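# Carry the foam block to the coffee table next door

## Task

Move the foam block onto the coffee table in the adjoining room so that it rests there by itself at the end, without the robot still holding or propping it; the robot must not tip over or be left leaning.

## Robot and tools

ROBOT. A simulated Hello Robot Stretch 3 with a single arm. It has a two-wheeled base, a lift that slides up a mast, and a telescoping arm that reaches out to the robot's right side. The gripper cannot move forward on its own; drive the base for that. The base measures 0.33 m long by 0.34 m wide and cannot move sideways. Turns on the spot pivot about the point between the drive wheels, 0.05 m back from the front edge. With the arm pulled in and the wrist folded, the wrist pokes out up to 0.06 m beyond the right side, and a turn sweeps a 0.28 m radius. An unfolded, level gripper reaches outside that circle.

FRAMES. Base frame: origin on the floor midway between the drive wheels, x forward, y left, z up. hand_pose is reported in the base frame at the point where the closed fingertips meet. With all wrist joints at zero, that frame's x points up, y back along the arm toward the mast, and z toward the robot's rear. Odometry frame is the base frame as it was when the scene began; heading is positive to the left, from -3.142 to 3.142.

execute_actions. Argument actions is a list holding one action or none; an empty list only reports state and images. Argument cameras picks which images come back: head_camera, nav_camera, wrist_camera or all (null or omitted gives all, [] gives none). An action may hold:
- base: exactly one of translate_m (metres, -1 to 1, an offset driven straight from the current spot, forward positive) or rotate_rad (radians, -3.2 to 3.2, an offset turn in place, counter-clockwise from above positive). The offset counts from where the base last reported itself.
- joints: absolute targets keyed by name: lift_m 0 to 1.1 (arm height on the mast); arm_m 0 to 0.52 (extension); wrist_yaw_rad -1.345 to 4.42 (0 along the arm, positive swings toward the front, 3.0 folds over the base); wrist_pitch_rad -1.57 to 0.451 (0 level, negative tips fingertips down); wrist_roll_rad -2.911 to 2.911 (0 fingers side by side, level); gripper_m -0.089 to 0.179 (larger is wider; the real fingertip gap is about 0.007 m less when nearly closed and 0.025 m less when wide, and zero under 0.007); head_pan_rad -3.953 to 1.73 (0 forward, positive left, -1.57 looks along the arm); head_tilt_rad -1.53 to 0.419 (0 level, negative down). Done tolerances are ±0.004 for metre joints, ±0.02 for yaw, roll and head, ±0.05 for pitch.
- contact_limits: {"arm_m": effort}, effort percent 1 to 100; arm motion halts with contact_stop at about that effort (negative when retracting) and the limit also caps holding force until the next action. Too low stops at once; values above the maximum are cut.
Motions in one action begin together and may end at different times. A joint or base omitted from an action may still be pushing toward an earlier target. Unknown keys or out-of-range numbers reject the whole call with no motion. If a result reports a stop, later motion, wait and finished_scene calls in the same reply are skipped.

wait: seconds 0 to 10; commands nothing, returns the same report as an empty action.

zoom_image: camera plus region [x0, y0, x1, y1] in pixels of that camera's latest full image, top-left origin, at most 504 by 504.

finished_scene: scene is the current scene's number. It ends the scene irreversibly after the last command is held, and reports success. The block must already be on the table and stay there.

RESULT LINES. base_status and joint_status: how each motion ended. done (for the base this only means the wheels turned enough, slipping included); off_target (stopped short, may still push); contact_stop, time_out, torque_fault (target dropped; holds where it stopped unless slack or switched off). on_its_own covers things not commanded this call; 'held at' means the held target, not the position. joint_positions, hand_pose, motor_effort (percent, positive toward higher values, peak in brackets; readings carry fixed bias and noise; positive wheel effort drives forward). lidar_m: 12 distances in metres from the base origin, 30-degree sectors starting straight ahead and going counter-clockwise (4th left, 7th behind, 10th right), '-' for nothing, plane 0.17 m above floor, range 0.15 to 12 m; sees table legs not tops, misses glass and thin legs, partly blocked by the robot when the lift is low. wrist_depth_mm (45 to 1000) and head_depth_mm (280 to 4000, image sent sideways): 7 by 7 grids of median depth, '-' unknown. base_odometry counts wheel turns only. turned_by_wheels and turned_by_imu: turn since the previous result, left positive. base_tilt: degrees forward and right, a few degrees of fixed bias. contact_limits line: limit in force, default, maximum. pictures: camera order of the returned images. Cameras whose calibration pose changed are listed; head_camera and nav_camera move with the head joints, wrist_camera rides on the gripper.

STOPS AND SLACK. The arm and lift halt and go slack when pushing firmly into something; a slack lift may sink under load or be shoved up by closing fingers on a surface. Base, wrist and head have no contact stop and keep pushing. A wrist servo pushed hard for several seconds turns off for 10 s (torque_fault), which should be avoided.

GRIPPER. Command gripper_m below the object's width to grasp (lower squeezes harder; too hard triggers a stall guard that weakens grip). Release by commanding at least 0.02 above the touching value. Neither the reading nor done confirms a grasp; check images and depth.

SPEED. Fast base travel (0.30 m/s, 1.9 rad/s) only with lift_m under 0.30, arm_m under 0.03 and wrist_yaw_rad over 2.54; otherwise 0.10 m/s and 0.63 rad/s.

SAFETY. Fold or unfold the wrist only with lift_m 0.32 to 0.95, wrist_pitch_rad -0.4 and roll near 0; after folding, lift_m may go to 0.25. With wrist_yaw_rad below -0.4 keep wrist_pitch_rad at -0.5 or lower. Pushing the arm into something rigid with the gripper above roughly 0.45 m can tip the robot, worse with higher contact limits or repeated pushes. Never drive while the gripper holds, hooks or presses something fixed; snagging furniture, especially in reverse, can tip it. If tilted, reverse the last move in small steps, free the gripper, and lower lift_m to about 0.2. Avoid drops, slams and hard hits; a loose object may occasionally be nudged by something else.

Each tool is called after ">>>" by a JSON object that holds its "fn" and its "kwargs", one argument or row to a line.

## Session

>>> {"fn": "execute_actions", "kwargs": {
  "actions": [
    {"joints":{"head_tilt_rad":-0.4}}
  ]
}}

Scene clock: 0.83 s.
base_odometry: x=+0.000 y=+0.000 heading=+0.000 (m, m, rad; odometry frame)
turned_by_wheels: +0.000 (rad since the last result)
turned_by_imu: +0.000 (rad since the last result)
base_tilt: forward=+0.0 right=-0.6 (deg)
lidar_m: 1.07 1.74 2.86 1.91 1.55 1.53 1.12 0.90 0.90 0.99 0.99 0.98
head_depth_mm: 860 907 955 1012 1074 1151 1243 / 916 965 1024 1087 1165 1249 1324 / 974 1025 1093 1176 1260 1369 1391 / 1040 1107 1187 1281 1389 1509 1426 / 1116 1202 1284 1403 1528 1644 1423 / 1208 1300 1415 1603 1755 1746 1420 / 1384 1498 1638 1809 1980 1740 1405
base_status: not commanded
joint_positions: lift_m=+0.492 arm_m=-0.002 wrist_yaw_rad=+3.098 wrist_pitch_rad=-0.499 wrist_roll_rad=-0.006 gripper_m=+0.037 head_pan_rad=+0.003 head_tilt_rad=-0.394
joint_status: all done
motor_effort: left_wheel=+0(0) right_wheel=-1(0) lift_m=+38(38) arm_m=+0(1) wrist_yaw_rad=+0(0) wrist_pitch_rad=+5(5) wrist_roll_rad=+1(1) gripper_m=+0(0) head_pan_rad=+0(0) head_tilt_rad=-3(35) (%)
hand_pose: x=-0.0120 y=+0.0701 z=+0.4864 quat_wxyz=(+0.189, +0.686, +0.160, +0.684) (m; base frame)
wrist_depth_mm: - - - - - - - / - - - - - - - / - - - - - - - / - - - - 952 931 890 / 894 913 839 834 818 783 756 / 741 743 717 690 658 665 644 / 645 629 640 620 597 574 574
pictures: head_camera (sideways: a quarter turn clockwise sets it upright), nav_camera (sideways: a quarter turn counterclockwise sets it upright), wrist_camera
camera_calibration (this result's frames):
head_camera: T_world_to_cam=[[-0.367432, -0.00572542, -0.930033, 1.2305], [0.0346532, 0.999202, -0.0198418, 0.0296167], [0.929404, -0.0395191, -0.366941, 0.429085], [0, 0, 0, 1]] pos_world=[0.052304, -0.00559093, 1.30244]
nav_camera: T_world_to_cam=[[0.367464, -0.0476236, 0.928818, -1.1629], [-0.0227532, -0.99885, -0.0422127, 0.102262], [0.929759, -0.00562191, -0.368125, 0.430477], [0, 0, 0, 1]] pos_world=[0.0294085, 0.0491829, 1.2429]
wrist_camera: T_world_to_cam=[[0.998486, -0.0340567, -0.043196, 0.0403706], [-0.0550017, -0.628887, -0.775549, 0.455291], [-0.0007528, 0.776751, -0.629808, 0.423441], [0, 0, 0, 1]] pos_world=[-0.0149489, -0.0412071, 0.621531]
Images, in order (width x height): head_camera 896x504, nav_camera 672x504, wrist_camera 644x364.

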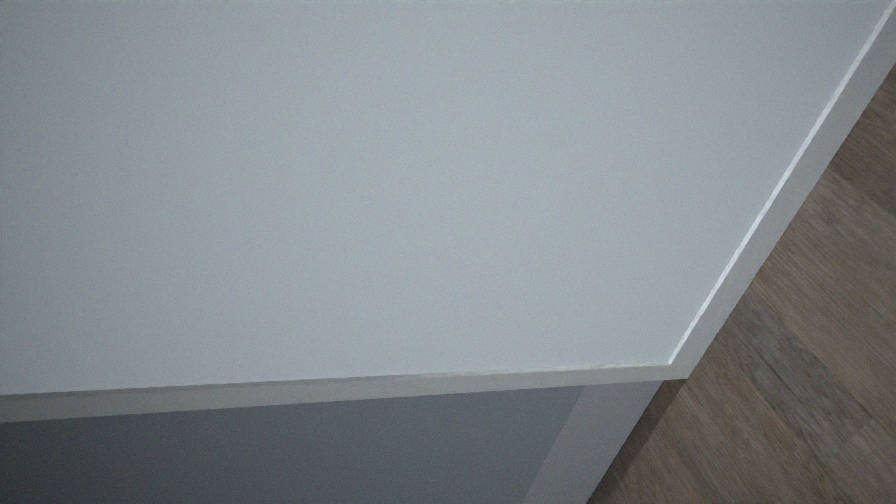

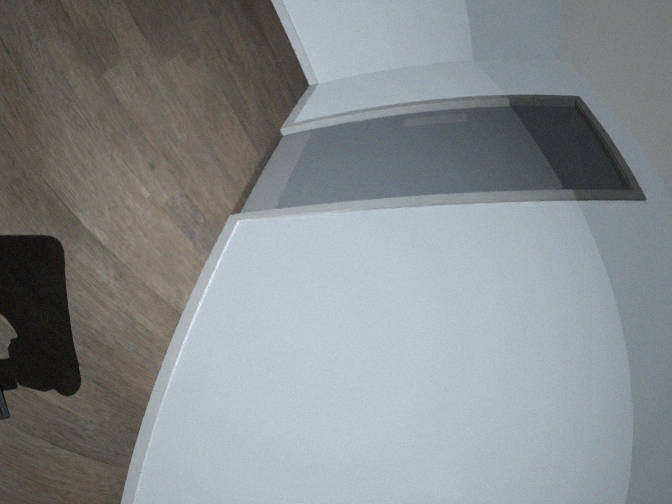

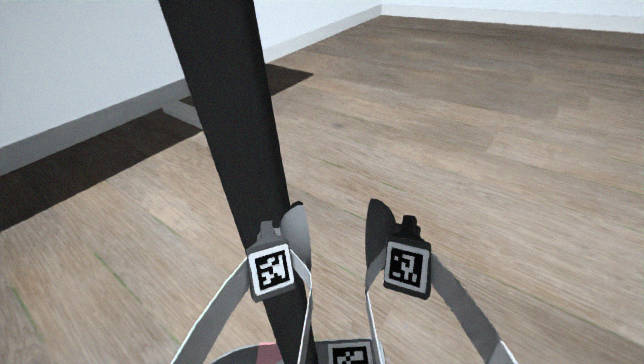

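>>> {"fn": "execute_actions", "kwargs": {
  "actions": [
    {"base":{"rotate_rad":-2.27},"joints":{"head_pan_rad":-1.57,"head_tilt_rad":-0.4,"wrist_pitch_rad":-0.4,"gripper_m":0.179}}
  ],
  "cameras": ["head_camera","nav_camera"]
}}

Scene clock: 5.47 s.
base_odometry: x=+0.000 y=+0.000 heading=-2.270 (m, m, rad; odometry frame)
turned_by_wheels: -2.270 (rad since the last result)
turned_by_imu: -2.294 (rad since the last result)
base_tilt: forward=+0.2 right=-0.6 (deg)
lidar_m: 0.90 0.93 1.03 0.98 1.02 1.37 2.87 2.24 1.22 1.54 1.27 0.94
head_depth_mm: 1315 1411 1461 904 1783 1708 1432 / 1295 1407 1462 899 1783 1756 1422 / 1282 1399 1452 898 1753 1741 1417 / 1288 1387 1450 889 1761 1759 1420 / 1282 1390 1451 889 1754 1739 1428 / 1287 1385 1436 881 1736 1735 1411 / 1295 1382 1435 877 1740 1752 1408
base_status: done
joint_positions: lift_m=+0.492 arm_m=-0.002 wrist_yaw_rad=+3.098 wrist_pitch_rad=-0.422 wrist_roll_rad=-0.006 gripper_m=+0.179 head_pan_rad=-1.563 head_tilt_rad=-0.395
joint_status: all done
motor_effort: left_wheel=+2(6) right_wheel=-3(5) lift_m=+38(38) arm_m=-1(1) wrist_yaw_rad=+0(1) wrist_pitch_rad=+7(9) wrist_roll_rad=+1(1) gripper_m=+0(84) head_pan_rad=-3(33) head_tilt_rad=-3(5) (%)
hand_pose: x=-0.0115 y=+0.0806 z=+0.5034 quat_wxyz=(+0.163, +0.692, +0.134, +0.690) (m; base frame)
wrist_depth_mm: 899 904 - 918 919 958 940 / 968 968 - - - - 995 / - - - - - - - / - - - - - - 949 / 965 980 938 897 862 858 836 / 789 - 763 754 739 714 - / 684 662 636 638 636 614 600
pictures: head_camera (sideways: a quarter turn clockwise sets it upright), nav_camera (sideways: a quarter turn counterclockwise sets it upright)
camera_calibration (this result's frames):
head_camera: T_world_to_cam=[[-0.00744278, 0.367829, -0.929864, 1.22808], [0.999353, -0.0299823, -0.0198592, 0.0237546], [-0.0351842, -0.92941, -0.367368, 0.435525], [0, 0, 0, 1]] pos_world=[0.000724695, -0.0462298, 1.30242]
nav_camera: T_world_to_cam=[[-0.0459055, -0.368109, 0.928649, -1.16015], [-0.998945, 0.0181126, -0.0422008, 0.108201], [-0.00128573, -0.929606, -0.368552, 0.436713], [0, 0, 0, 1]] pos_world=[0.0553909, -0.0230516, 1.24289]
Images, in order (width x height): head_camera 896x504, nav_camera 672x504.

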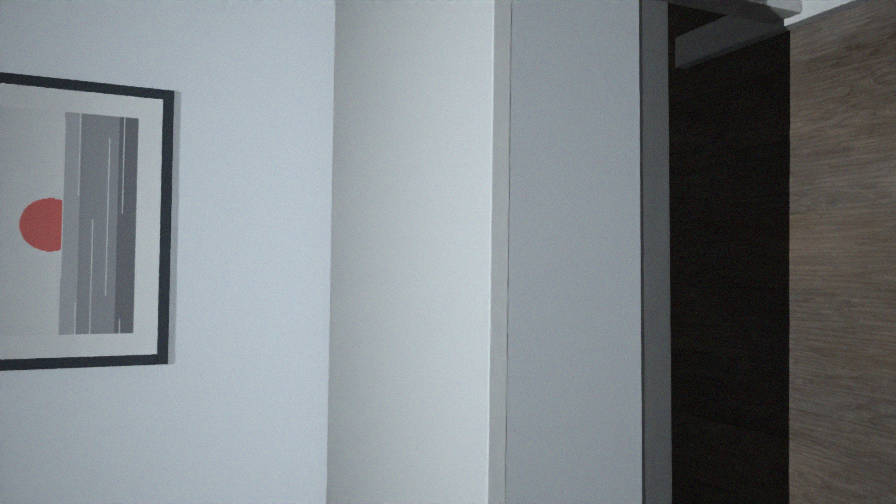

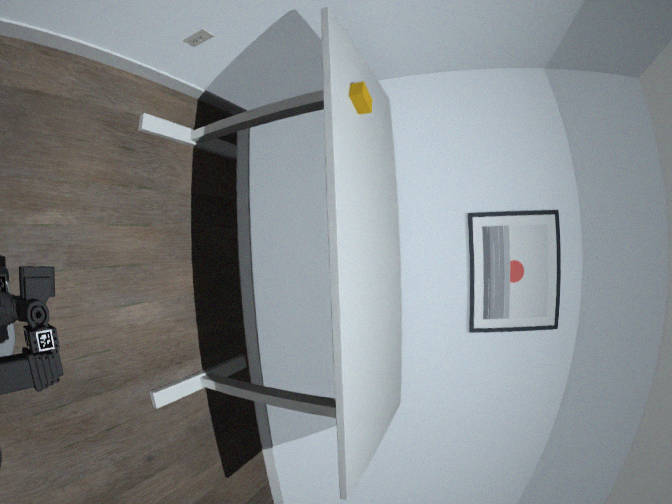

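>>> {"fn": "execute_actions", "kwargs": {
  "actions": [
    {"base":{"rotate_rad":-0.355},"joints":{"lift_m":0.93,"wrist_yaw_rad":0}}
  ],
  "cameras": []
}}

>>> {"fn": "execute_actions", "kwargs": {
  "actions": [
    {"base":{"translate_m":0.575},"joints":{"lift_m":1.08,"wrist_pitch_rad":-0.3}}
  ],
  "cameras": []
}}

>>> {"fn": "execute_actions", "kwargs": {
  "actions": [
    {"base":{"rotate_rad":0.355}}
  ],
  "cameras": ["wrist_camera"]
}}

Scene clock: 10.73 s.
base_odometry: x=+0.000 y=+0.000 heading=-2.625 (m, m, rad; odometry frame)
turned_by_wheels: -0.355 (rad since the last result)
turned_by_imu: -0.360 (rad since the last result)
base_tilt: forward=+0.0 right=-0.7 (deg)
lidar_m: 0.91 0.90 0.98 0.99 0.99 1.07 1.72 2.87 1.93 1.22 1.54 1.13
head_depth_mm: 1590 1720 1867 1975 2190 1757 - / 1514 1645 1749 1103 2088 1764 1434 / 1460 1574 1614 1023 1434 1709 - / 1404 1509 1565 952 1896 1751 - / 1357 1452 1502 939 1826 1745 1408 / 1298 1398 1440 881 1727 1757 1380 / 1242 1344 1391 876 1662 1737 1407
base_status: done
joint_positions: lift_m=+0.930 arm_m=-0.002 wrist_yaw_rad=+0.002 wrist_pitch_rad=-0.420 wrist_roll_rad=-0.006 gripper_m=+0.179 head_pan_rad=-1.563 head_tilt_rad=-0.395
joint_status: all done
motor_effort: left_wheel=+2(7) right_wheel=-4(5) lift_m=+41(45) arm_m=-1(1) wrist_yaw_rad=-2(3) wrist_pitch_rad=+7(7) wrist_roll_rad=+1(1) gripper_m=+1(1) head_pan_rad=-2(2) head_tilt_rad=-3(3) (%)
hand_pose: x=-0.0210 y=-0.3673 z=+0.9421 quat_wxyz=(+0.694, +0.149, -0.689, -0.146) (m; base frame)
wrist_depth_mm: 974 - 968 823 717 - - / 521 504 551 - - - - / - - - - - - - / - - - - - - - / - - - - - - - / - - - - - - - / - - - - - - -
pictures: none
No camera images: the call's "cameras" was empty. Leave "cameras" out to get every camera's image.

Scene clock: 17.63 s.
base_odometry: x=-0.500 y=-0.284 heading=-2.625 (m, m, rad; odometry frame)
turned_by_wheels: +0.000 (rad since the last result)
turned_by_imu: +0.002 (rad since the last result)
base_tilt: forward=+0.0 right=-0.7 (deg)
lidar_m: 0.37 0.36 0.40 0.61 1.20 1.31 2.01 3.36 1.41 1.33 0.89 0.45
head_depth_mm: 1371 1462 - - - - - / 1290 1382 - - - - - / 1233 1361 - - - - - / 1191 1287 1359 842 681 1692 1424 / 1147 1242 1306 890 712 1671 1415 / 1129 1197 1260 937 617 1589 1422 / 1089 1161 1225 876 618 1539 1411
base_status: done
joint_positions: lift_m=+1.080 arm_m=-0.002 wrist_yaw_rad=+0.002 wrist_pitch_rad=-0.321 wrist_roll_rad=-0.006 gripper_m=+0.179 head_pan_rad=-1.563 head_tilt_rad=-0.395
joint_status: all done
motor_effort: left_wheel=+2(7) right_wheel=-3(3) lift_m=+41(43) arm_m=-1(1) wrist_yaw_rad=-2(2) wrist_pitch_rad=+7(9) wrist_roll_rad=+1(1) gripper_m=+1(1) head_pan_rad=-3(2) head_tilt_rad=-3(3) (%)
hand_pose: x=-0.0210 y=-0.3787 z=+1.1148 quat_wxyz=(+0.700, +0.114, -0.695, -0.112) (m; base frame)
wrist_depth_mm: 818 879 947 - - - - / 864 943 - - - - - / 906 945 890 859 798 763 710 / 744 623 601 577 569 546 - / 490 485 458 448 - - - / 386 - - - - - - / 347 - - - - - -
pictures: none
No camera images: the call's "cameras" was empty. Leave "cameras" out to get every camera's image.

Scene clock: 19.13 s.
base_odometry: x=-0.500 y=-0.284 heading=-2.270 (m, m, rad; odometry frame)
turned_by_wheels: +0.355 (rad since the last result)
turned_by_imu: +0.358 (rad since the last result)
base_tilt: forward=-0.1 right=-0.7 (deg)
lidar_m: 0.36 0.37 0.51 1.19 1.23 1.66 3.38 1.41 1.38 0.89 0.53 0.38
head_depth_mm: 1117 1213 - - - - - / 1126 1206 - - - - - / 1124 1202 - - - - - / 1120 1194 1264 730 680 1636 1409 / 1112 1192 1264 885 679 1193 1259 / 1111 1189 1266 939 616 1624 1412 / 1110 1169 1239 1125 642 1307 1313
base_status: done
joint_positions: lift_m=+1.080 arm_m=-0.002 wrist_yaw_rad=+0.002 wrist_pitch_rad=-0.321 wrist_roll_rad=-0.006 gripper_m=+0.179 head_pan_rad=-1.563 head_tilt_rad=-0.395
joint_status: not commanded
motor_effort: left_wheel=-3(5) right_wheel=+2(3) lift_m=+41(41) arm_m=-1(1) wrist_yaw_rad=-1(2) wrist_pitch_rad=+7(7) wrist_roll_rad=+1(1) gripper_m=-1(1) head_pan_rad=-3(3) head_tilt_rad=-3(3) (%)
hand_pose: x=-0.0211 y=-0.3787 z=+1.1148 quat_wxyz=(+0.700, +0.114, -0.695, -0.112) (m; base frame)
wrist_depth_mm: 443 633 979 982 953 940 950 / 441 644 - - - - - / 431 630 950 845 801 764 727 / 431 616 602 535 568 539 516 / 429 527 465 443 435 423 419 / 419 - 888 - - - - / 391 594 - - - - -
pictures: wrist_camera
camera_calibration (this result's frames):
wrist_camera: T_world_to_cam=[[-0.998989, -0.0187474, -0.0408486, 0.0224008], [0.0266911, 0.483777, -0.874784, 1.19359], [0.0361616, -0.87499, -0.482788, 0.379122], [0, 0, 0, 1]] pos_world=[-0.0231898, -0.245285, 1.22809]
Images, in order (width x height): wrist_camera 644x364.

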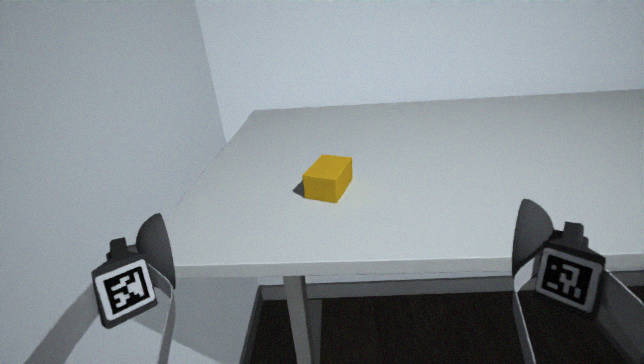

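>>> {"fn": "execute_actions", "kwargs": {
  "actions": [
    {"base":{"translate_m":0.014},"joints":{"lift_m":0.955,"arm_m":0.22}}
  ],
  "cameras": ["wrist_camera"]
}}

Scene clock: 22.13 s.
base_odometry: x=-0.509 y=-0.295 heading=-2.270 (m, m, rad; odometry frame)
turned_by_wheels: +0.000 (rad since the last result)
turned_by_imu: -0.001 (rad since the last result)
base_tilt: forward=-0.1 right=-0.6 (deg)
lidar_m: 0.35 0.36 0.49 1.20 1.24 1.66 3.41 1.42 1.38 0.89 0.50 0.36
head_depth_mm: 1116 1205 1291 1035 - 1644 1429 / 1124 1200 1275 1108 - 1650 1422 / 1122 1193 1274 1090 - 1649 1423 / 1118 1203 1274 1011 678 1644 1426 / 1106 1192 1261 884 619 1583 1312 / 1110 1185 1266 879 646 1613 1415 / 1101 1161 1241 1083 642 1255 1255
base_status: done
joint_positions: lift_m=+0.955 arm_m=+0.220 wrist_yaw_rad=+0.001 wrist_pitch_rad=-0.321 wrist_roll_rad=-0.006 gripper_m=+0.179 head_pan_rad=-1.563 head_tilt_rad=-0.395
joint_status: all done
motor_effort: left_wheel=-3(3) right_wheel=+1(4) lift_m=+34(35) arm_m=+4(6) wrist_yaw_rad=-1(2) wrist_pitch_rad=+7(7) wrist_roll_rad=+1(1) gripper_m=+1(1) head_pan_rad=-4(3) head_tilt_rad=-3(3) (%)
hand_pose: x=-0.0212 y=-0.6002 z=+0.9901 quat_wxyz=(+0.700, +0.114, -0.696, -0.113) (m; base frame)
wrist_depth_mm: 437 629 772 766 755 774 770 / 423 623 809 802 759 699 644 / 421 577 495 451 439 409 397 / 408 344 331 257 304 295 285 / 268 273 251 243 234 230 230 / 212 - 200 196 191 185 - / - 172 168 164 161 158 153
pictures: wrist_camera
camera_calibration (this result's frames):
wrist_camera: T_world_to_cam=[[-0.998998, -0.0182757, -0.0408443, 0.0133188], [0.0269248, 0.483543, -0.874906, 1.19164], [0.0357395, -0.87513, -0.482567, 0.124785], [0, 0, 0, 1]] pos_world=[-0.0232391, -0.466764, 1.10334]
Images, in order (width x height): wrist_camera 644x364.

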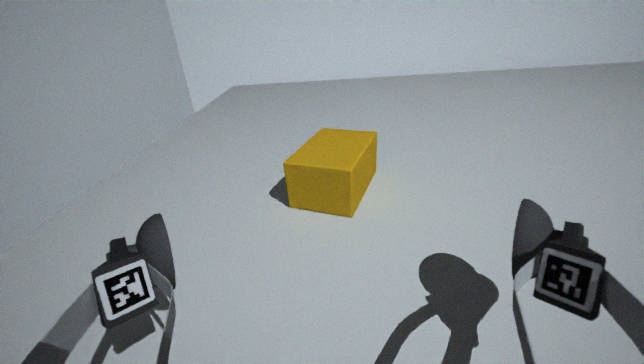

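>>> {"fn": "execute_actions", "kwargs": {
  "actions": [
    {"joints":{"lift_m":0.95,"arm_m":0.36}}
  ],
  "cameras": ["wrist_camera"]
}}

>>> {"fn": "execute_actions", "kwargs": {
  "actions": [
    {"joints":{"gripper_m":0.035}}
  ],
  "cameras": ["wrist_camera"]
}}

Scene clock: 24.60 s.
base_odometry: x=-0.509 y=-0.295 heading=-2.270 (m, m, rad; odometry frame)
turned_by_wheels: +0.000 (rad since the last result)
turned_by_imu: -0.001 (rad since the last result)
base_tilt: forward=-0.1 right=-0.7 (deg)
lidar_m: 0.35 0.36 0.49 1.19 1.23 1.66 3.42 1.43 1.38 0.89 0.51 0.36
head_depth_mm: 1119 1209 1288 1032 - 1643 1433 / 1123 1212 1278 - 656 1653 1415 / 1123 1203 1272 - 639 1645 1427 / 1118 1190 1276 - 624 1639 1424 / 1117 1190 1268 917 647 1585 1315 / 1116 1190 1269 879 646 1614 1412 / 1101 1165 1239 1084 642 1263 1258
base_status: not commanded
joint_positions: lift_m=+0.950 arm_m=+0.360 wrist_yaw_rad=+0.001 wrist_pitch_rad=-0.321 wrist_roll_rad=-0.006 gripper_m=+0.179 head_pan_rad=-1.563 head_tilt_rad=-0.395
joint_status: all done
motor_effort: left_wheel=-3(2) right_wheel=+2(1) lift_m=+34(35) arm_m=+4(6) wrist_yaw_rad=-1(1) wrist_pitch_rad=+7(7) wrist_roll_rad=+1(1) gripper_m=-1(1) head_pan_rad=-3(2) head_tilt_rad=-3(3) (%)
hand_pose: x=-0.0212 y=-0.7402 z=+0.9851 quat_wxyz=(+0.700, +0.114, -0.696, -0.113) (m; base frame)
wrist_depth_mm: 436 620 647 652 644 653 625 / 432 614 680 678 672 661 611 / 426 573 472 444 419 396 381 / 407 331 320 305 293 286 274 / 257 264 241 161 206 221 221 / 205 - 186 131 177 179 - / - 164 157 126 154 152 149
pictures: wrist_camera
camera_calibration (this result's frames):
wrist_camera: T_world_to_cam=[[-0.998999, -0.0182444, -0.0408442, 0.0105717], [0.0269401, 0.483536, -0.87491, 1.25497], [0.0357118, -0.875134, -0.482561, -0.000157771], [0, 0, 0, 1]] pos_world=[-0.0232423, -0.606768, 1.09834]
Images, in order (width x height): wrist_camera 644x364.

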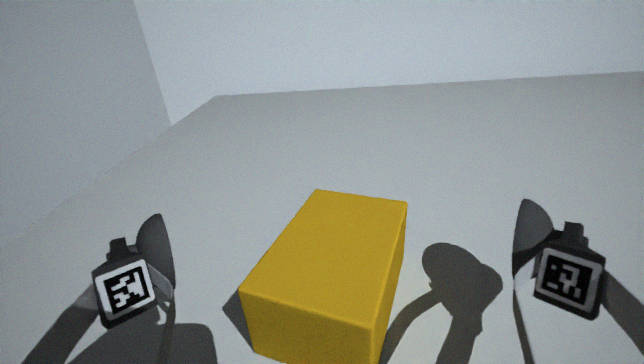

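Scene clock: 26.53 s.
base_odometry: x=-0.509 y=-0.295 heading=-2.270 (m, m, rad; odometry frame)
turned_by_wheels: +0.000 (rad since the last result)
turned_by_imu: +0.000 (rad since the last result)
base_tilt: forward=-0.2 right=-0.6 (deg)
lidar_m: 0.35 0.36 0.49 1.19 1.23 1.67 3.41 1.42 1.38 0.89 0.51 0.36
head_depth_mm: 1121 1199 1286 1034 - 1652 1430 / 1124 1210 1280 - 654 1639 1429 / 1124 1202 1275 - 637 1639 1424 / 1117 1193 1268 - 621 1637 1426 / 1114 1190 1270 883 647 1583 1310 / 1109 1189 1267 876 643 1625 1411 / 1097 1157 1234 1083 640 1262 1263
base_status: not commanded
joint_positions: lift_m=+0.950 arm_m=+0.360 wrist_yaw_rad=+0.001 wrist_pitch_rad=-0.321 wrist_roll_rad=-0.006 gripper_m=+0.036 head_pan_rad=-1.563 head_tilt_rad=-0.395
joint_status: all done
motor_effort: left_wheel=-3(2) right_wheel=+2(1) lift_m=+34(34) arm_m=+4(4) wrist_yaw_rad=-1(1) wrist_pitch_rad=+7(7) wrist_roll_rad=+1(1) gripper_m=-16(90) head_pan_rad=-2(2) head_tilt_rad=-3(3) (%)
hand_pose: x=-0.0212 y=-0.7402 z=+0.9851 quat_wxyz=(+0.700, +0.114, -0.696, -0.113) (m; base frame)
wrist_depth_mm: 438 623 652 642 640 640 650 / 431 631 672 681 671 664 612 / 426 578 474 442 421 395 382 / 411 330 318 306 297 283 274 / 257 248 253 161 165 221 213 / 203 198 179 131 139 180 176 / 168 166 157 126 150 153 149
pictures: wrist_camera
camera_calibration (this result's frames):
wrist_camera: T_world_to_cam=[[-0.998999, -0.0182456, -0.0408452, 0.0105721], [0.0269404, 0.483536, -0.87491, 1.25497], [0.0357133, -0.875134, -0.48256, -0.000157787], [0, 0, 0, 1]] pos_world=[-0.0232422, -0.606768, 1.09834]
Images, in order (width x height): wrist_camera 644x364.

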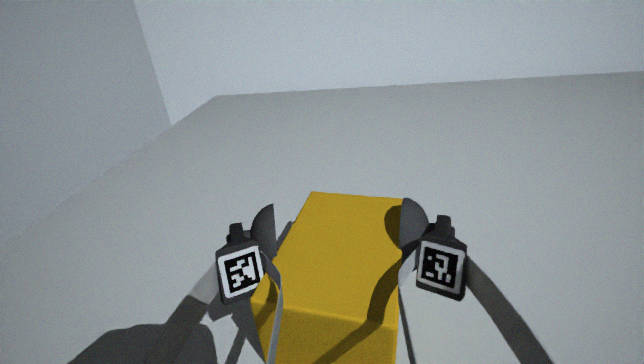

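>>> {"fn": "execute_actions", "kwargs": {
  "actions": [
    {"joints":{"lift_m":0.98}}
  ],
  "cameras": []
}}

>>> {"fn": "execute_actions", "kwargs": {
  "actions": [
    {"base":{"translate_m":-0.3},"joints":{"arm_m":0.0,"wrist_pitch_rad":-0.4}}
  ],
  "cameras": ["wrist_camera"]
}}

>>> {"fn": "execute_actions", "kwargs": {
  "actions": [
    {"base":{"translate_m":-0.65},"joints":{"lift_m":0.27,"wrist_yaw_rad":3.1,"head_pan_rad":-3.9}}
  ],
  "cameras": ["wrist_camera","head_camera"]
}}

Scene clock: 27.87 s.
base_odometry: x=-0.509 y=-0.295 heading=-2.270 (m, m, rad; odometry frame)
turned_by_wheels: +0.000 (rad since the last result)
turned_by_imu: +0.000 (rad since the last result)
base_tilt: forward=+0.0 right=-0.6 (deg)
lidar_m: 0.35 0.36 0.49 1.19 1.23 1.67 3.40 1.42 1.38 0.89 0.50 0.36
head_depth_mm: 1123 1208 1286 - 632 1646 1424 / 1128 1206 1265 805 654 1656 1431 / 1129 1204 1263 756 654 1646 1425 / 1117 1192 1260 834 651 1618 1417 / 1113 1188 1269 885 648 1590 1318 / 1114 1191 1263 879 644 1609 1412 / 1104 1167 1246 1083 642 1257 1266
base_status: not commanded
joint_positions: lift_m=+0.980 arm_m=+0.360 wrist_yaw_rad=+0.001 wrist_pitch_rad=-0.321 wrist_roll_rad=-0.006 gripper_m=+0.036 head_pan_rad=-1.563 head_tilt_rad=-0.395
joint_status: all done
motor_effort: left_wheel=-2(3) right_wheel=+1(1) lift_m=+41(45) arm_m=+4(4) wrist_yaw_rad=-1(1) wrist_pitch_rad=+7(7) wrist_roll_rad=+1(1) gripper_m=-16(16) head_pan_rad=-3(3) head_tilt_rad=-3(3) (%)
hand_pose: x=-0.0212 y=-0.7402 z=+1.0148 quat_wxyz=(+0.700, +0.114, -0.696, -0.113) (m; base frame)
wrist_depth_mm: 439 617 663 631 637 646 640 / 430 634 693 710 668 678 670 / 431 624 570 529 505 477 452 / 421 427 382 366 354 344 330 / 384 298 305 161 166 266 258 / 245 237 216 132 139 217 212 / 203 201 191 126 181 184 180
pictures: none
No camera images: the call's "cameras" was empty. Leave "cameras" out to get every camera's image.

Scene clock: 31.83 s.
base_odometry: x=-0.316 y=-0.065 heading=-2.270 (m, m, rad; odometry frame)
turned_by_wheels: +0.000 (rad since the last result)
turned_by_imu: -0.002 (rad since the last result)
base_tilt: forward=-0.2 right=-0.8 (deg)
lidar_m: 0.65 0.67 0.90 1.19 1.22 1.65 3.11 1.94 1.20 1.33 0.94 0.68
head_depth_mm: 1114 1214 1297 909 658 - - / 1112 1210 1288 897 656 1651 - / 1112 1215 1276 895 637 - - / 1121 1202 1272 891 649 - - / 1124 1202 1281 881 648 1602 1414 / 1119 1192 1257 879 644 1622 1416 / 1114 1191 1252 874 642 1587 1307
base_status: done
joint_positions: lift_m=+0.980 arm_m=+0.000 wrist_yaw_rad=+0.001 wrist_pitch_rad=-0.420 wrist_roll_rad=-0.006 gripper_m=+0.036 head_pan_rad=-1.563 head_tilt_rad=-0.395
joint_status: all done
motor_effort: left_wheel=-2(6) right_wheel=+1(2) lift_m=+41(41) arm_m=-4(0) wrist_yaw_rad=-1(1) wrist_pitch_rad=+6(7) wrist_roll_rad=+1(1) gripper_m=-17(15) head_pan_rad=-3(3) head_tilt_rad=-3(3) (%)
hand_pose: x=-0.0213 y=-0.3694 z=+0.9922 quat_wxyz=(+0.694, +0.148, -0.689, -0.147) (m; base frame)
wrist_depth_mm: 767 987 961 950 945 920 822 / 732 681 646 593 551 519 496 / 454 437 417 397 379 361 350 / 374 367 - 346 - - - / 751 - 923 161 165 - - / 727 - - 131 139 - - / 717 953 - 125 - - -
pictures: wrist_camera
camera_calibration (this result's frames):
wrist_camera: T_world_to_cam=[[-0.999007, -0.0139719, -0.0423152, 0.0206111], [0.0269323, 0.56722, -0.823126, 1.06143], [0.0355027, -0.823447, -0.566281, 0.429924], [0, 0, 0, 1]] pos_world=[-0.0232596, -0.247756, 1.11802]
Images, in order (width x height): wrist_camera 644x364.

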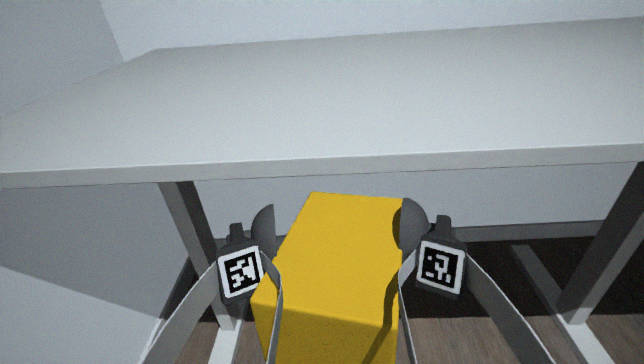

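Scene clock: 39.73 s.
base_odometry: x=+0.103 y=+0.432 heading=-2.270 (m, m, rad; odometry frame)
turned_by_wheels: +0.000 (rad since the last result)
turned_by_imu: -0.006 (rad since the last result)
base_tilt: forward=-0.2 right=-0.5 (deg)
lidar_m: 1.30 1.34 1.23 1.17 1.21 1.68 2.46 1.96 1.41 0.90 1.39 1.36
head_depth_mm: - - - - - - - / 1232 1302 1399 - - - - / 1322 1399 1484 1592 1730 1740 1442 / 1435 1520 1632 1765 1912 1740 1424 / 1598 1691 1829 1971 2083 1736 1413 / 1709 1841 1980 2188 2221 1719 1414 / 1892 2079 2301 2537 2254 1731 1406
base_status: done
joint_positions: lift_m=+0.270 arm_m=+0.000 wrist_yaw_rad=+3.098 wrist_pitch_rad=-0.420 wrist_roll_rad=-0.006 gripper_m=+0.036 head_pan_rad=-3.893 head_tilt_rad=-0.396
joint_status: all done
motor_effort: left_wheel=-2(10) right_wheel=+0(5) lift_m=+34(37) arm_m=-4(5) wrist_yaw_rad=+2(3) wrist_pitch_rad=+6(7) wrist_roll_rad=+1(1) gripper_m=-16(16) head_pan_rad=-2(36) head_tilt_rad=-3(3) (%)
hand_pose: x=-0.0116 y=+0.0787 z=+0.2823 quat_wxyz=(+0.162, +0.692, +0.133, +0.691) (m; base frame)
wrist_depth_mm: - - - - - - - / - - - - - - - / - - - 969 931 872 844 / 828 773 747 727 707 669 654 / 634 614 604 160 166 551 540 / 528 516 - 131 139 462 458 / 441 - - 126 391 407 397
pictures: head_camera (sideways: a quarter turn clockwise sets it upright), wrist_camera
camera_calibration (this result's frames):
head_camera: T_world_to_cam=[[0.272392, -0.248173, -0.92963, 1.22607], [-0.709577, -0.704347, -0.0198831, 0.0342102], [-0.649848, 0.665061, -0.367956, 0.44004], [0, 0, 0, 1]] pos_world=[-0.0237376, 0.0357188, 1.30239]
wrist_camera: T_world_to_cam=[[0.998646, -0.0302721, -0.0423169, 0.0309315], [-0.0520211, -0.565959, -0.82279, 0.310824], [0.000957957, 0.823877, -0.566768, 0.266666], [0, 0, 0, 1]] pos_world=[-0.0149756, -0.0428499, 0.408189]
Images, in order (width x height): head_camera 896x504, wrist_camera 644x364.

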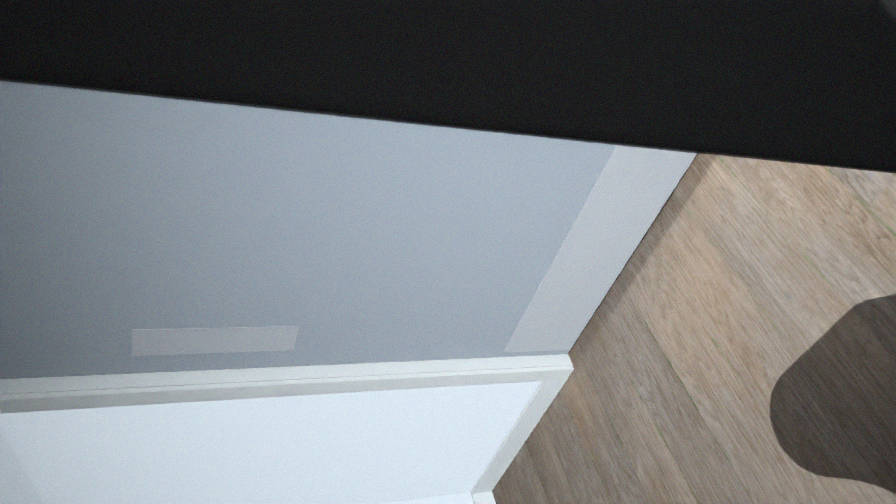

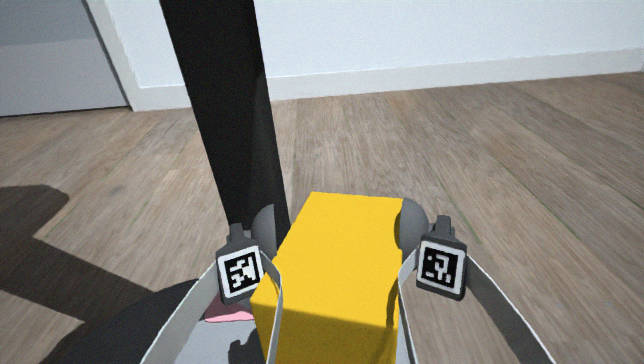

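>>> {"fn": "execute_actions", "kwargs": {
  "actions": [
    {"base":{"translate_m":-0.7}}
  ],
  "cameras": []
}}

>>> {"fn": "execute_actions", "kwargs": {
  "actions": [
    {"base":{"translate_m":-0.68}}
  ],
  "cameras": []
}}

>>> {"fn": "execute_actions", "kwargs": {
  "actions": [
    {"base":{"rotate_rad":1.59},"joints":{"head_pan_rad":0,"head_tilt_rad":-0.7}}
  ],
  "cameras": ["nav_camera"]
}}

>>> {"fn": "execute_actions", "kwargs": {
  "actions": [
    {"base":{"translate_m":0.85}}
  ],
  "cameras": ["nav_camera"]
}}

Scene clock: 44.10 s.
base_odometry: x=+0.553 y=+0.968 heading=-2.270 (m, m, rad; odometry frame)
turned_by_wheels: +0.000 (rad since the last result)
turned_by_imu: -0.005 (rad since the last result)
base_tilt: forward=-0.3 right=-0.6 (deg)
lidar_m: 2.00 1.69 1.21 1.14 1.23 1.59 1.76 1.81 1.43 1.37 1.02 1.89
head_depth_mm: - - - - - - - / 1209 1281 1373 - - - - / 1256 1349 1442 1541 1657 1715 1439 / 1364 1453 1543 1667 1801 1738 1413 / 1497 1604 1725 1886 2009 1738 1415 / 1644 1795 1946 2111 2181 1720 1410 / 1693 1790 1887 1993 2089 1735 1413
base_status: done
joint_positions: lift_m=+0.270 arm_m=+0.000 wrist_yaw_rad=+3.098 wrist_pitch_rad=-0.420 wrist_roll_rad=-0.006 gripper_m=+0.036 head_pan_rad=-3.893 head_tilt_rad=-0.396
joint_status: not commanded
motor_effort: left_wheel=-1(9) right_wheel=+0(2) lift_m=+34(34) arm_m=-4(4) wrist_yaw_rad=+2(2) wrist_pitch_rad=+6(6) wrist_roll_rad=+1(1) gripper_m=-15(16) head_pan_rad=-4(1) head_tilt_rad=-3(2) (%)
hand_pose: x=-0.0116 y=+0.0787 z=+0.2823 quat_wxyz=(+0.162, +0.692, +0.133, +0.691) (m; base frame)
wrist_depth_mm: - - - - - - - / - - - - - - - / - - - 961 909 877 842 / 808 777 746 728 720 674 654 / 625 609 604 160 166 547 534 / 524 521 - 131 139 465 451 / 447 - - 126 395 399 392
pictures: none
No camera images: the call's "cameras" was empty. Leave "cameras" out to get every camera's image.

Scene clock: 48.00 s.
base_odometry: x=+0.991 y=+1.488 heading=-2.270 (m, m, rad; odometry frame)
turned_by_wheels: +0.000 (rad since the last result)
turned_by_imu: -0.005 (rad since the last result)
base_tilt: forward=-0.1 right=-0.6 (deg)
lidar_m: 2.68 1.67 1.23 1.15 1.15 1.13 1.08 1.11 1.45 1.39 1.43 1.48
head_depth_mm: - - - - - - - / 1140 1213 1302 - - - - / 1226 1291 1376 1480 1576 1653 1441 / 1304 1395 1493 1591 1721 1742 1421 / 1209 1289 1382 1480 1614 1676 1406 / 1107 1177 1254 1346 1444 1563 1413 / 1034 1087 1151 1233 1304 1403 1401
base_status: done
joint_positions: lift_m=+0.270 arm_m=+0.000 wrist_yaw_rad=+3.098 wrist_pitch_rad=-0.420 wrist_roll_rad=-0.006 gripper_m=+0.036 head_pan_rad=-3.893 head_tilt_rad=-0.396
joint_status: not commanded
motor_effort: left_wheel=-1(10) right_wheel=+0(4) lift_m=+34(34) arm_m=-4(4) wrist_yaw_rad=+2(2) wrist_pitch_rad=+7(7) wrist_roll_rad=+1(1) gripper_m=-15(15) head_pan_rad=-1(2) head_tilt_rad=-2(2) (%)
hand_pose: x=-0.0116 y=+0.0787 z=+0.2823 quat_wxyz=(+0.162, +0.692, +0.133, +0.691) (m; base frame)
wrist_depth_mm: - - - - - - - / - - - - - - - / - - - 958 918 876 841 / 799 797 737 724 711 677 656 / 637 617 610 161 165 549 540 / 514 518 - 131 139 460 453 / 442 - - 126 389 403 389
pictures: none
No camera images: the call's "cameras" was empty. Leave "cameras" out to get every camera's image.

Scene clock: 50.30 s.
base_odometry: x=+0.991 y=+1.488 heading=-0.680 (m, m, rad; odometry frame)
turned_by_wheels: +1.590 (rad since the last result)
turned_by_imu: +1.601 (rad since the last result)
base_tilt: forward=+0.0 right=-0.6 (deg)
lidar_m: 1.15 1.16 1.12 1.08 1.11 1.45 1.39 1.43 1.48 2.68 1.64 1.22
head_depth_mm: 1004 1129 1279 1494 1640 1395 1207 / 1004 1124 1282 1475 1629 1384 1198 / 997 1117 1276 1478 1628 1378 1201 / 999 1115 1265 1468 1619 1376 1192 / 991 1112 1266 1462 1610 1367 1192 / 996 1106 1244 1406 1566 1366 1183 / 960 1064 1207 1391 1561 1361 1181
base_status: done
joint_positions: lift_m=+0.270 arm_m=+0.000 wrist_yaw_rad=+3.098 wrist_pitch_rad=-0.420 wrist_roll_rad=-0.006 gripper_m=+0.036 head_pan_rad=-0.007 head_tilt_rad=-0.692
joint_status: all done
motor_effort: left_wheel=-2(9) right_wheel=+2(8) lift_m=+34(35) arm_m=-4(4) wrist_yaw_rad=+2(2) wrist_pitch_rad=+7(7) wrist_roll_rad=+1(1) gripper_m=-16(16) head_pan_rad=+3(38) head_tilt_rad=-5(35) (%)
hand_pose: x=-0.0116 y=+0.0787 z=+0.2823 quat_wxyz=(+0.162, +0.692, +0.133, +0.691) (m; base frame)
wrist_depth_mm: 954 994 - - - - - / - - - - - - - / - - - 980 917 889 840 / 818 784 741 712 699 666 656 / 629 622 603 160 165 553 532 / 519 527 - 131 139 463 454 / 444 - - 125 391 405 389
pictures: nav_camera (sideways: a quarter turn counterclockwise sets it upright)
camera_calibration (this result's frames):
nav_camera: T_world_to_cam=[[0.622888, -0.0532565, 0.780496, -0.971022], [-0.0442718, -0.998481, -0.0327986, 0.0901223], [0.781057, -0.0141241, -0.6243, 0.764703], [0, 0, 0, 1]] pos_world=[0.0115516, 0.0490729, 1.23824]
Images, in order (width x height): nav_camera 672x504.

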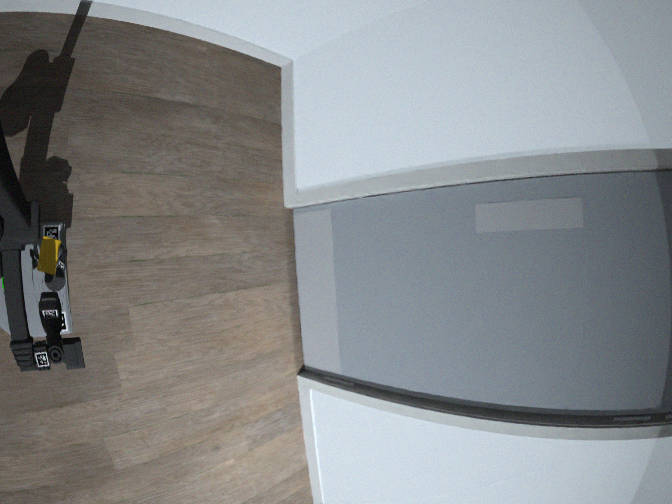

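Scene clock: 54.83 s.
base_odometry: x=+1.652 y=+0.953 heading=-0.680 (m, m, rad; odometry frame)
turned_by_wheels: +0.000 (rad since the last result)
turned_by_imu: +0.004 (rad since the last result)
base_tilt: forward=-0.2 right=-0.7 (deg)
lidar_m: 0.32 0.33 0.38 1.04 1.13 1.53 2.24 2.11 2.78 1.16 0.46 0.33
head_depth_mm: - 285 312 362 433 537 704 / - 286 311 361 430 530 696 / - 285 310 359 428 529 691 / - 283 309 358 426 525 683 / - 285 307 356 422 520 679 / - - 306 354 421 518 671 / - - 303 350 416 514 665
base_status: done
joint_positions: lift_m=+0.270 arm_m=+0.000 wrist_yaw_rad=+3.099 wrist_pitch_rad=-0.420 wrist_roll_rad=-0.006 gripper_m=+0.036 head_pan_rad=-0.007 head_tilt_rad=-0.692
joint_status: not commanded
motor_effort: left_wheel=-2(7) right_wheel=+1(5) lift_m=+35(34) arm_m=-4(4) wrist_yaw_rad=+2(2) wrist_pitch_rad=+7(7) wrist_roll_rad=+1(1) gripper_m=-16(16) head_pan_rad=+3(3) head_tilt_rad=-5(5) (%)
hand_pose: x=-0.0116 y=+0.0787 z=+0.2823 quat_wxyz=(+0.162, +0.692, +0.133, +0.691) (m; base frame)
wrist_depth_mm: 998 - - - 914 481 310 / - - - - 937 483 317 / - - - 950 839 490 343 / 817 795 745 727 692 503 366 / 642 622 605 160 166 495 389 / 520 523 - 131 138 463 391 / 440 - - 126 393 400 378
pictures: nav_camera (sideways: a quarter turn counterclockwise sets it upright)
camera_calibration (this result's frames):
nav_camera: T_world_to_cam=[[0.623214, -0.0531079, 0.780246, -0.970698], [-0.0440433, -0.998492, -0.0327838, 0.0901016], [0.78081, -0.0139333, -0.624613, 0.765111], [0, 0, 0, 1]] pos_world=[0.0115142, 0.0490744, 1.23824]
Images, in order (width x height): nav_camera 672x504.

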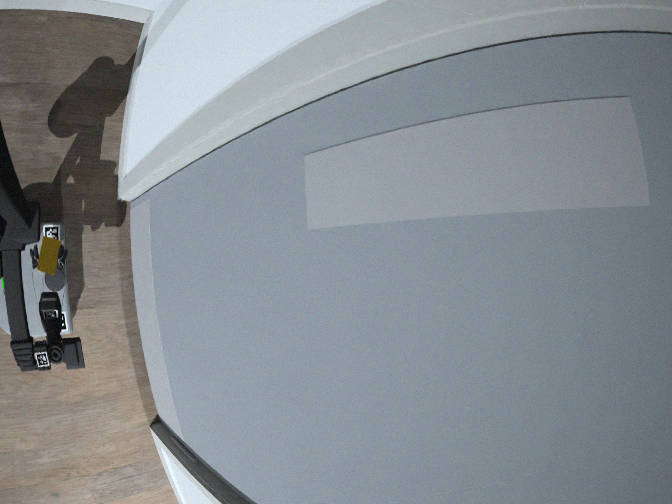

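>>> {"fn": "execute_actions", "kwargs": {
  "actions": [
    {"base":{"translate_m":0.26}}
  ],
  "cameras": []
}}

>>> {"fn": "execute_actions", "kwargs": {
  "actions": [
    {"base":{"translate_m":0.5}}
  ],
  "cameras": ["nav_camera"]
}}

Scene clock: 57.60 s.
base_odometry: x=+1.854 y=+0.790 heading=-0.681 (m, m, rad; odometry frame)
turned_by_wheels: +0.000 (rad since the last result)
turned_by_imu: +0.001 (rad since the last result)
base_tilt: forward=-0.2 right=-0.5 (deg)
lidar_m: - - 0.15 0.23 1.13 1.54 2.50 2.33 2.77 0.25 0.15 -
head_depth_mm: - - - - - - - / - - - - - - - / - - - - - - - / - - - - - - - / - - - - - - - / - - - - - - - / - - - - - - -
base_status: done
joint_positions: lift_m=+0.270 arm_m=+0.000 wrist_yaw_rad=+3.099 wrist_pitch_rad=-0.420 wrist_roll_rad=-0.006 gripper_m=+0.036 head_pan_rad=-0.007 head_tilt_rad=-0.692
joint_status: not commanded
motor_effort: left_wheel=-2(9) right_wheel=+2(7) lift_m=+34(35) arm_m=-4(4) wrist_yaw_rad=+2(2) wrist_pitch_rad=+7(7) wrist_roll_rad=+1(1) gripper_m=-15(15) head_pan_rad=+2(3) head_tilt_rad=-4(4) (%)
hand_pose: x=-0.0116 y=+0.0787 z=+0.2823 quat_wxyz=(+0.162, +0.692, +0.133, +0.691) (m; base frame)
wrist_depth_mm: - - - 992 241 126 85 / - - - - 251 128 86 / - - - 864 259 131 88 / 825 780 745 648 236 134 89 / 642 622 611 160 166 136 90 / 509 527 - 131 139 130 91 / 452 - - 125 205 154 93
pictures: none
No camera images: the call's "cameras" was empty. Leave "cameras" out to get every camera's image.

Scene clock: 60.63 s.
base_odometry: x=+2.242 y=+0.475 heading=-0.681 (m, m, rad; odometry frame)
turned_by_wheels: +0.000 (rad since the last result)
turned_by_imu: -0.021 (rad since the last result)
base_tilt: forward=-0.2 right=-0.5 (deg)
lidar_m: 0.22 1.64 1.17 1.11 0.53 0.45 2.96 2.77 0.32 0.20 0.18 0.19
head_depth_mm: - - - - - - 297 / - - - - - 299 347 / - - - - 301 349 423 / 1513 1697 1949 1951 1584 1317 614 / 1510 1688 1914 1965 1619 1370 1183 / 1502 1688 1915 1936 1606 1368 1180 / 1497 1673 1898 1950 1601 1367 1181
base_status: done
joint_positions: lift_m=+0.270 arm_m=+0.000 wrist_yaw_rad=+3.098 wrist_pitch_rad=-0.421 wrist_roll_rad=-0.006 gripper_m=+0.036 head_pan_rad=+0.004 head_tilt_rad=-0.696
joint_status: not commanded
motor_effort: left_wheel=+0(19) right_wheel=+2(39) lift_m=+35(35) arm_m=+0(4) wrist_yaw_rad=+2(24) wrist_pitch_rad=+7(7) wrist_roll_rad=+1(1) gripper_m=-16(15) head_pan_rad=-2(4) head_tilt_rad=-2(5) (%)
hand_pose: x=-0.0115 y=+0.0789 z=+0.2821 quat_wxyz=(+0.163, +0.692, +0.133, +0.690) (m; base frame)
wrist_depth_mm: 419 582 - - - - - / 411 623 - - - - - / 399 607 - 959 920 885 844 / 388 581 759 727 710 673 658 / 415 553 603 161 165 556 530 / 463 500 - 131 139 459 449 / 436 - - 126 395 402 393
pictures: nav_camera (sideways: a quarter turn counterclockwise sets it upright)
camera_calibration (this result's frames):
nav_camera: T_world_to_cam=[[0.626634, -0.0462595, 0.77794, -0.967713], [-0.0332125, -0.998915, -0.0326468, 0.089857], [0.778606, -0.00537979, -0.62749, 0.768868], [0, 0, 0, 1]] pos_world=[0.0107408, 0.0491299, 1.23821]
Images, in order (width x height): nav_camera 672x504.

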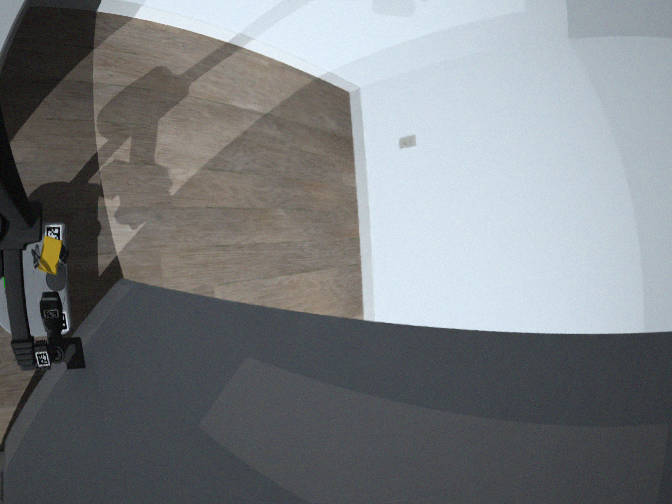

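>>> {"fn": "execute_actions", "kwargs": {
  "actions": [
    {"base":{"rotate_rad":0.5}}
  ],
  "cameras": []
}}

>>> {"fn": "execute_actions", "kwargs": {
  "actions": [
    {"base":{"translate_m":0.75},"joints":{"head_pan_rad":-2.0,"head_tilt_rad":-0.5}}
  ],
  "cameras": ["nav_camera","head_camera"]
}}

Scene clock: 62.13 s.
base_odometry: x=+2.242 y=+0.475 heading=-0.181 (m, m, rad; odometry frame)
turned_by_wheels: +0.500 (rad since the last result)
turned_by_imu: +0.502 (rad since the last result)
base_tilt: forward=-0.1 right=-0.6 (deg)
lidar_m: 1.68 1.18 1.11 0.54 0.51 2.99 2.78 0.36 0.23 0.21 0.21 0.25
head_depth_mm: 1484 1635 1810 1949 1632 1387 1177 / 1544 1697 1911 1958 1619 1384 1198 / 1608 1799 2025 1969 1617 1370 1190 / 1688 1879 2147 1976 1613 1368 1193 / 1749 1958 2219 1956 1606 1364 1187 / 1615 1752 1928 1929 1595 1362 1181 / 1405 1520 1650 1765 1592 1355 1184
base_status: done
joint_positions: lift_m=+0.270 arm_m=+0.000 wrist_yaw_rad=+3.104 wrist_pitch_rad=-0.421 wrist_roll_rad=-0.006 gripper_m=+0.036 head_pan_rad=+0.004 head_tilt_rad=-0.696
joint_status: not commanded
motor_effort: left_wheel=-2(9) right_wheel=+2(12) lift_m=+35(35) arm_m=+1(1) wrist_yaw_rad=-4(5) wrist_pitch_rad=+7(7) wrist_roll_rad=+1(1) gripper_m=-16(16) head_pan_rad=-2(2) head_tilt_rad=-2(2) (%)
hand_pose: x=-0.0129 y=+0.0790 z=+0.2821 quat_wxyz=(+0.160, +0.692, +0.135, +0.691) (m; base frame)
wrist_depth_mm: - 440 - 740 - 921 836 / - - - 809 - 986 906 / - 972 - 836 926 880 844 / 800 767 563 717 700 686 650 / 636 610 600 160 165 554 536 / 521 520 - 131 139 465 455 / 446 - - 126 396 405 392
pictures: none
No camera images: the call's "cameras" was empty. Leave "cameras" out to get every camera's image.

Scene clock: 66.50 s.
base_odometry: x=+2.980 y=+0.340 heading=-0.181 (m, m, rad; odometry frame)
turned_by_wheels: +0.000 (rad since the last result)
turned_by_imu: -0.003 (rad since the last result)
base_tilt: forward=-0.1 right=-0.6 (deg)
lidar_m: 1.12 0.82 0.78 0.79 1.04 1.02 1.40 1.40 2.29 1.66 1.16 1.09
head_depth_mm: 2501 2720 2937 2678 1982 1586 1320 / 2513 2734 2944 2500 1969 1582 1326 / 2541 2733 2732 2551 1981 1583 1320 / 2526 2724 2788 2533 1965 1582 1312 / 2544 2756 2829 2542 1958 1570 1313 / 2531 2753 3035 2550 1941 1560 1311 / 2555 2792 3021 2525 1943 1564 1306
base_status: done
joint_positions: lift_m=+0.270 arm_m=+0.000 wrist_yaw_rad=+3.101 wrist_pitch_rad=-0.421 wrist_roll_rad=-0.006 gripper_m=+0.036 head_pan_rad=-1.994 head_tilt_rad=-0.503
joint_status: all done
motor_effort: left_wheel=-1(13) right_wheel=+0(12) lift_m=+36(36) arm_m=+3(13) wrist_yaw_rad=-1(8) wrist_pitch_rad=+7(8) wrist_roll_rad=+1(1) gripper_m=-16(16) head_pan_rad=-2(33) head_tilt_rad=+2(27) (%)
hand_pose: x=-0.0122 y=+0.0791 z=+0.2819 quat_wxyz=(+0.162, +0.692, +0.135, +0.691) (m; base frame)
wrist_depth_mm: 806 983 - 823 712 658 599 / 845 - - 903 774 701 635 / 829 967 - 942 839 744 661 / 789 773 741 719 701 666 655 / 637 618 603 160 165 553 532 / 517 517 - 131 139 459 446 / 445 - - 126 393 402 392
pictures: head_camera (sideways: a quarter turn clockwise sets it upright), nav_camera (sideways: a quarter turn counterclockwise sets it upright)
camera_calibration (this result's frames):
head_camera: T_world_to_cam=[[0.187138, 0.427017, -0.884667, 1.16792], [0.89657, -0.442262, -0.023818, 0.0295324], [-0.401425, -0.788708, -0.465614, 0.565606], [0, 0, 0, 1]] pos_world=[-0.0179922, -0.0395635, 1.29728]
nav_camera: T_world_to_cam=[[-0.235679, -0.404882, 0.883474, -1.10005], [-0.898373, 0.437484, -0.0391615, 0.103625], [-0.37065, -0.802918, -0.466841, 0.566868], [0, 0, 0, 1]] pos_world=[0.0439437, -0.0355778, 1.24057]
Images, in order (width x height): head_camera 896x504, nav_camera 672x504.

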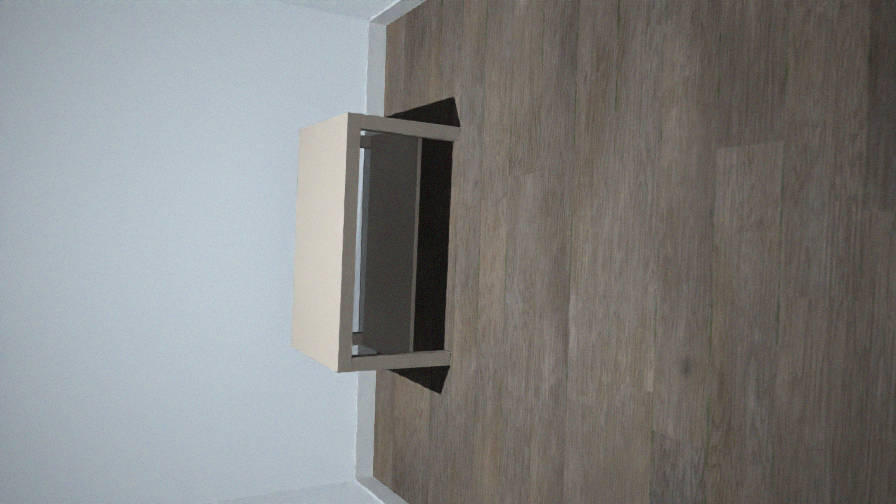

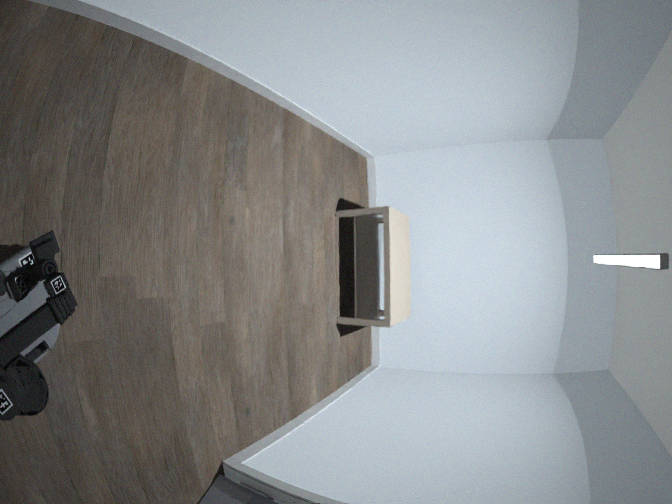

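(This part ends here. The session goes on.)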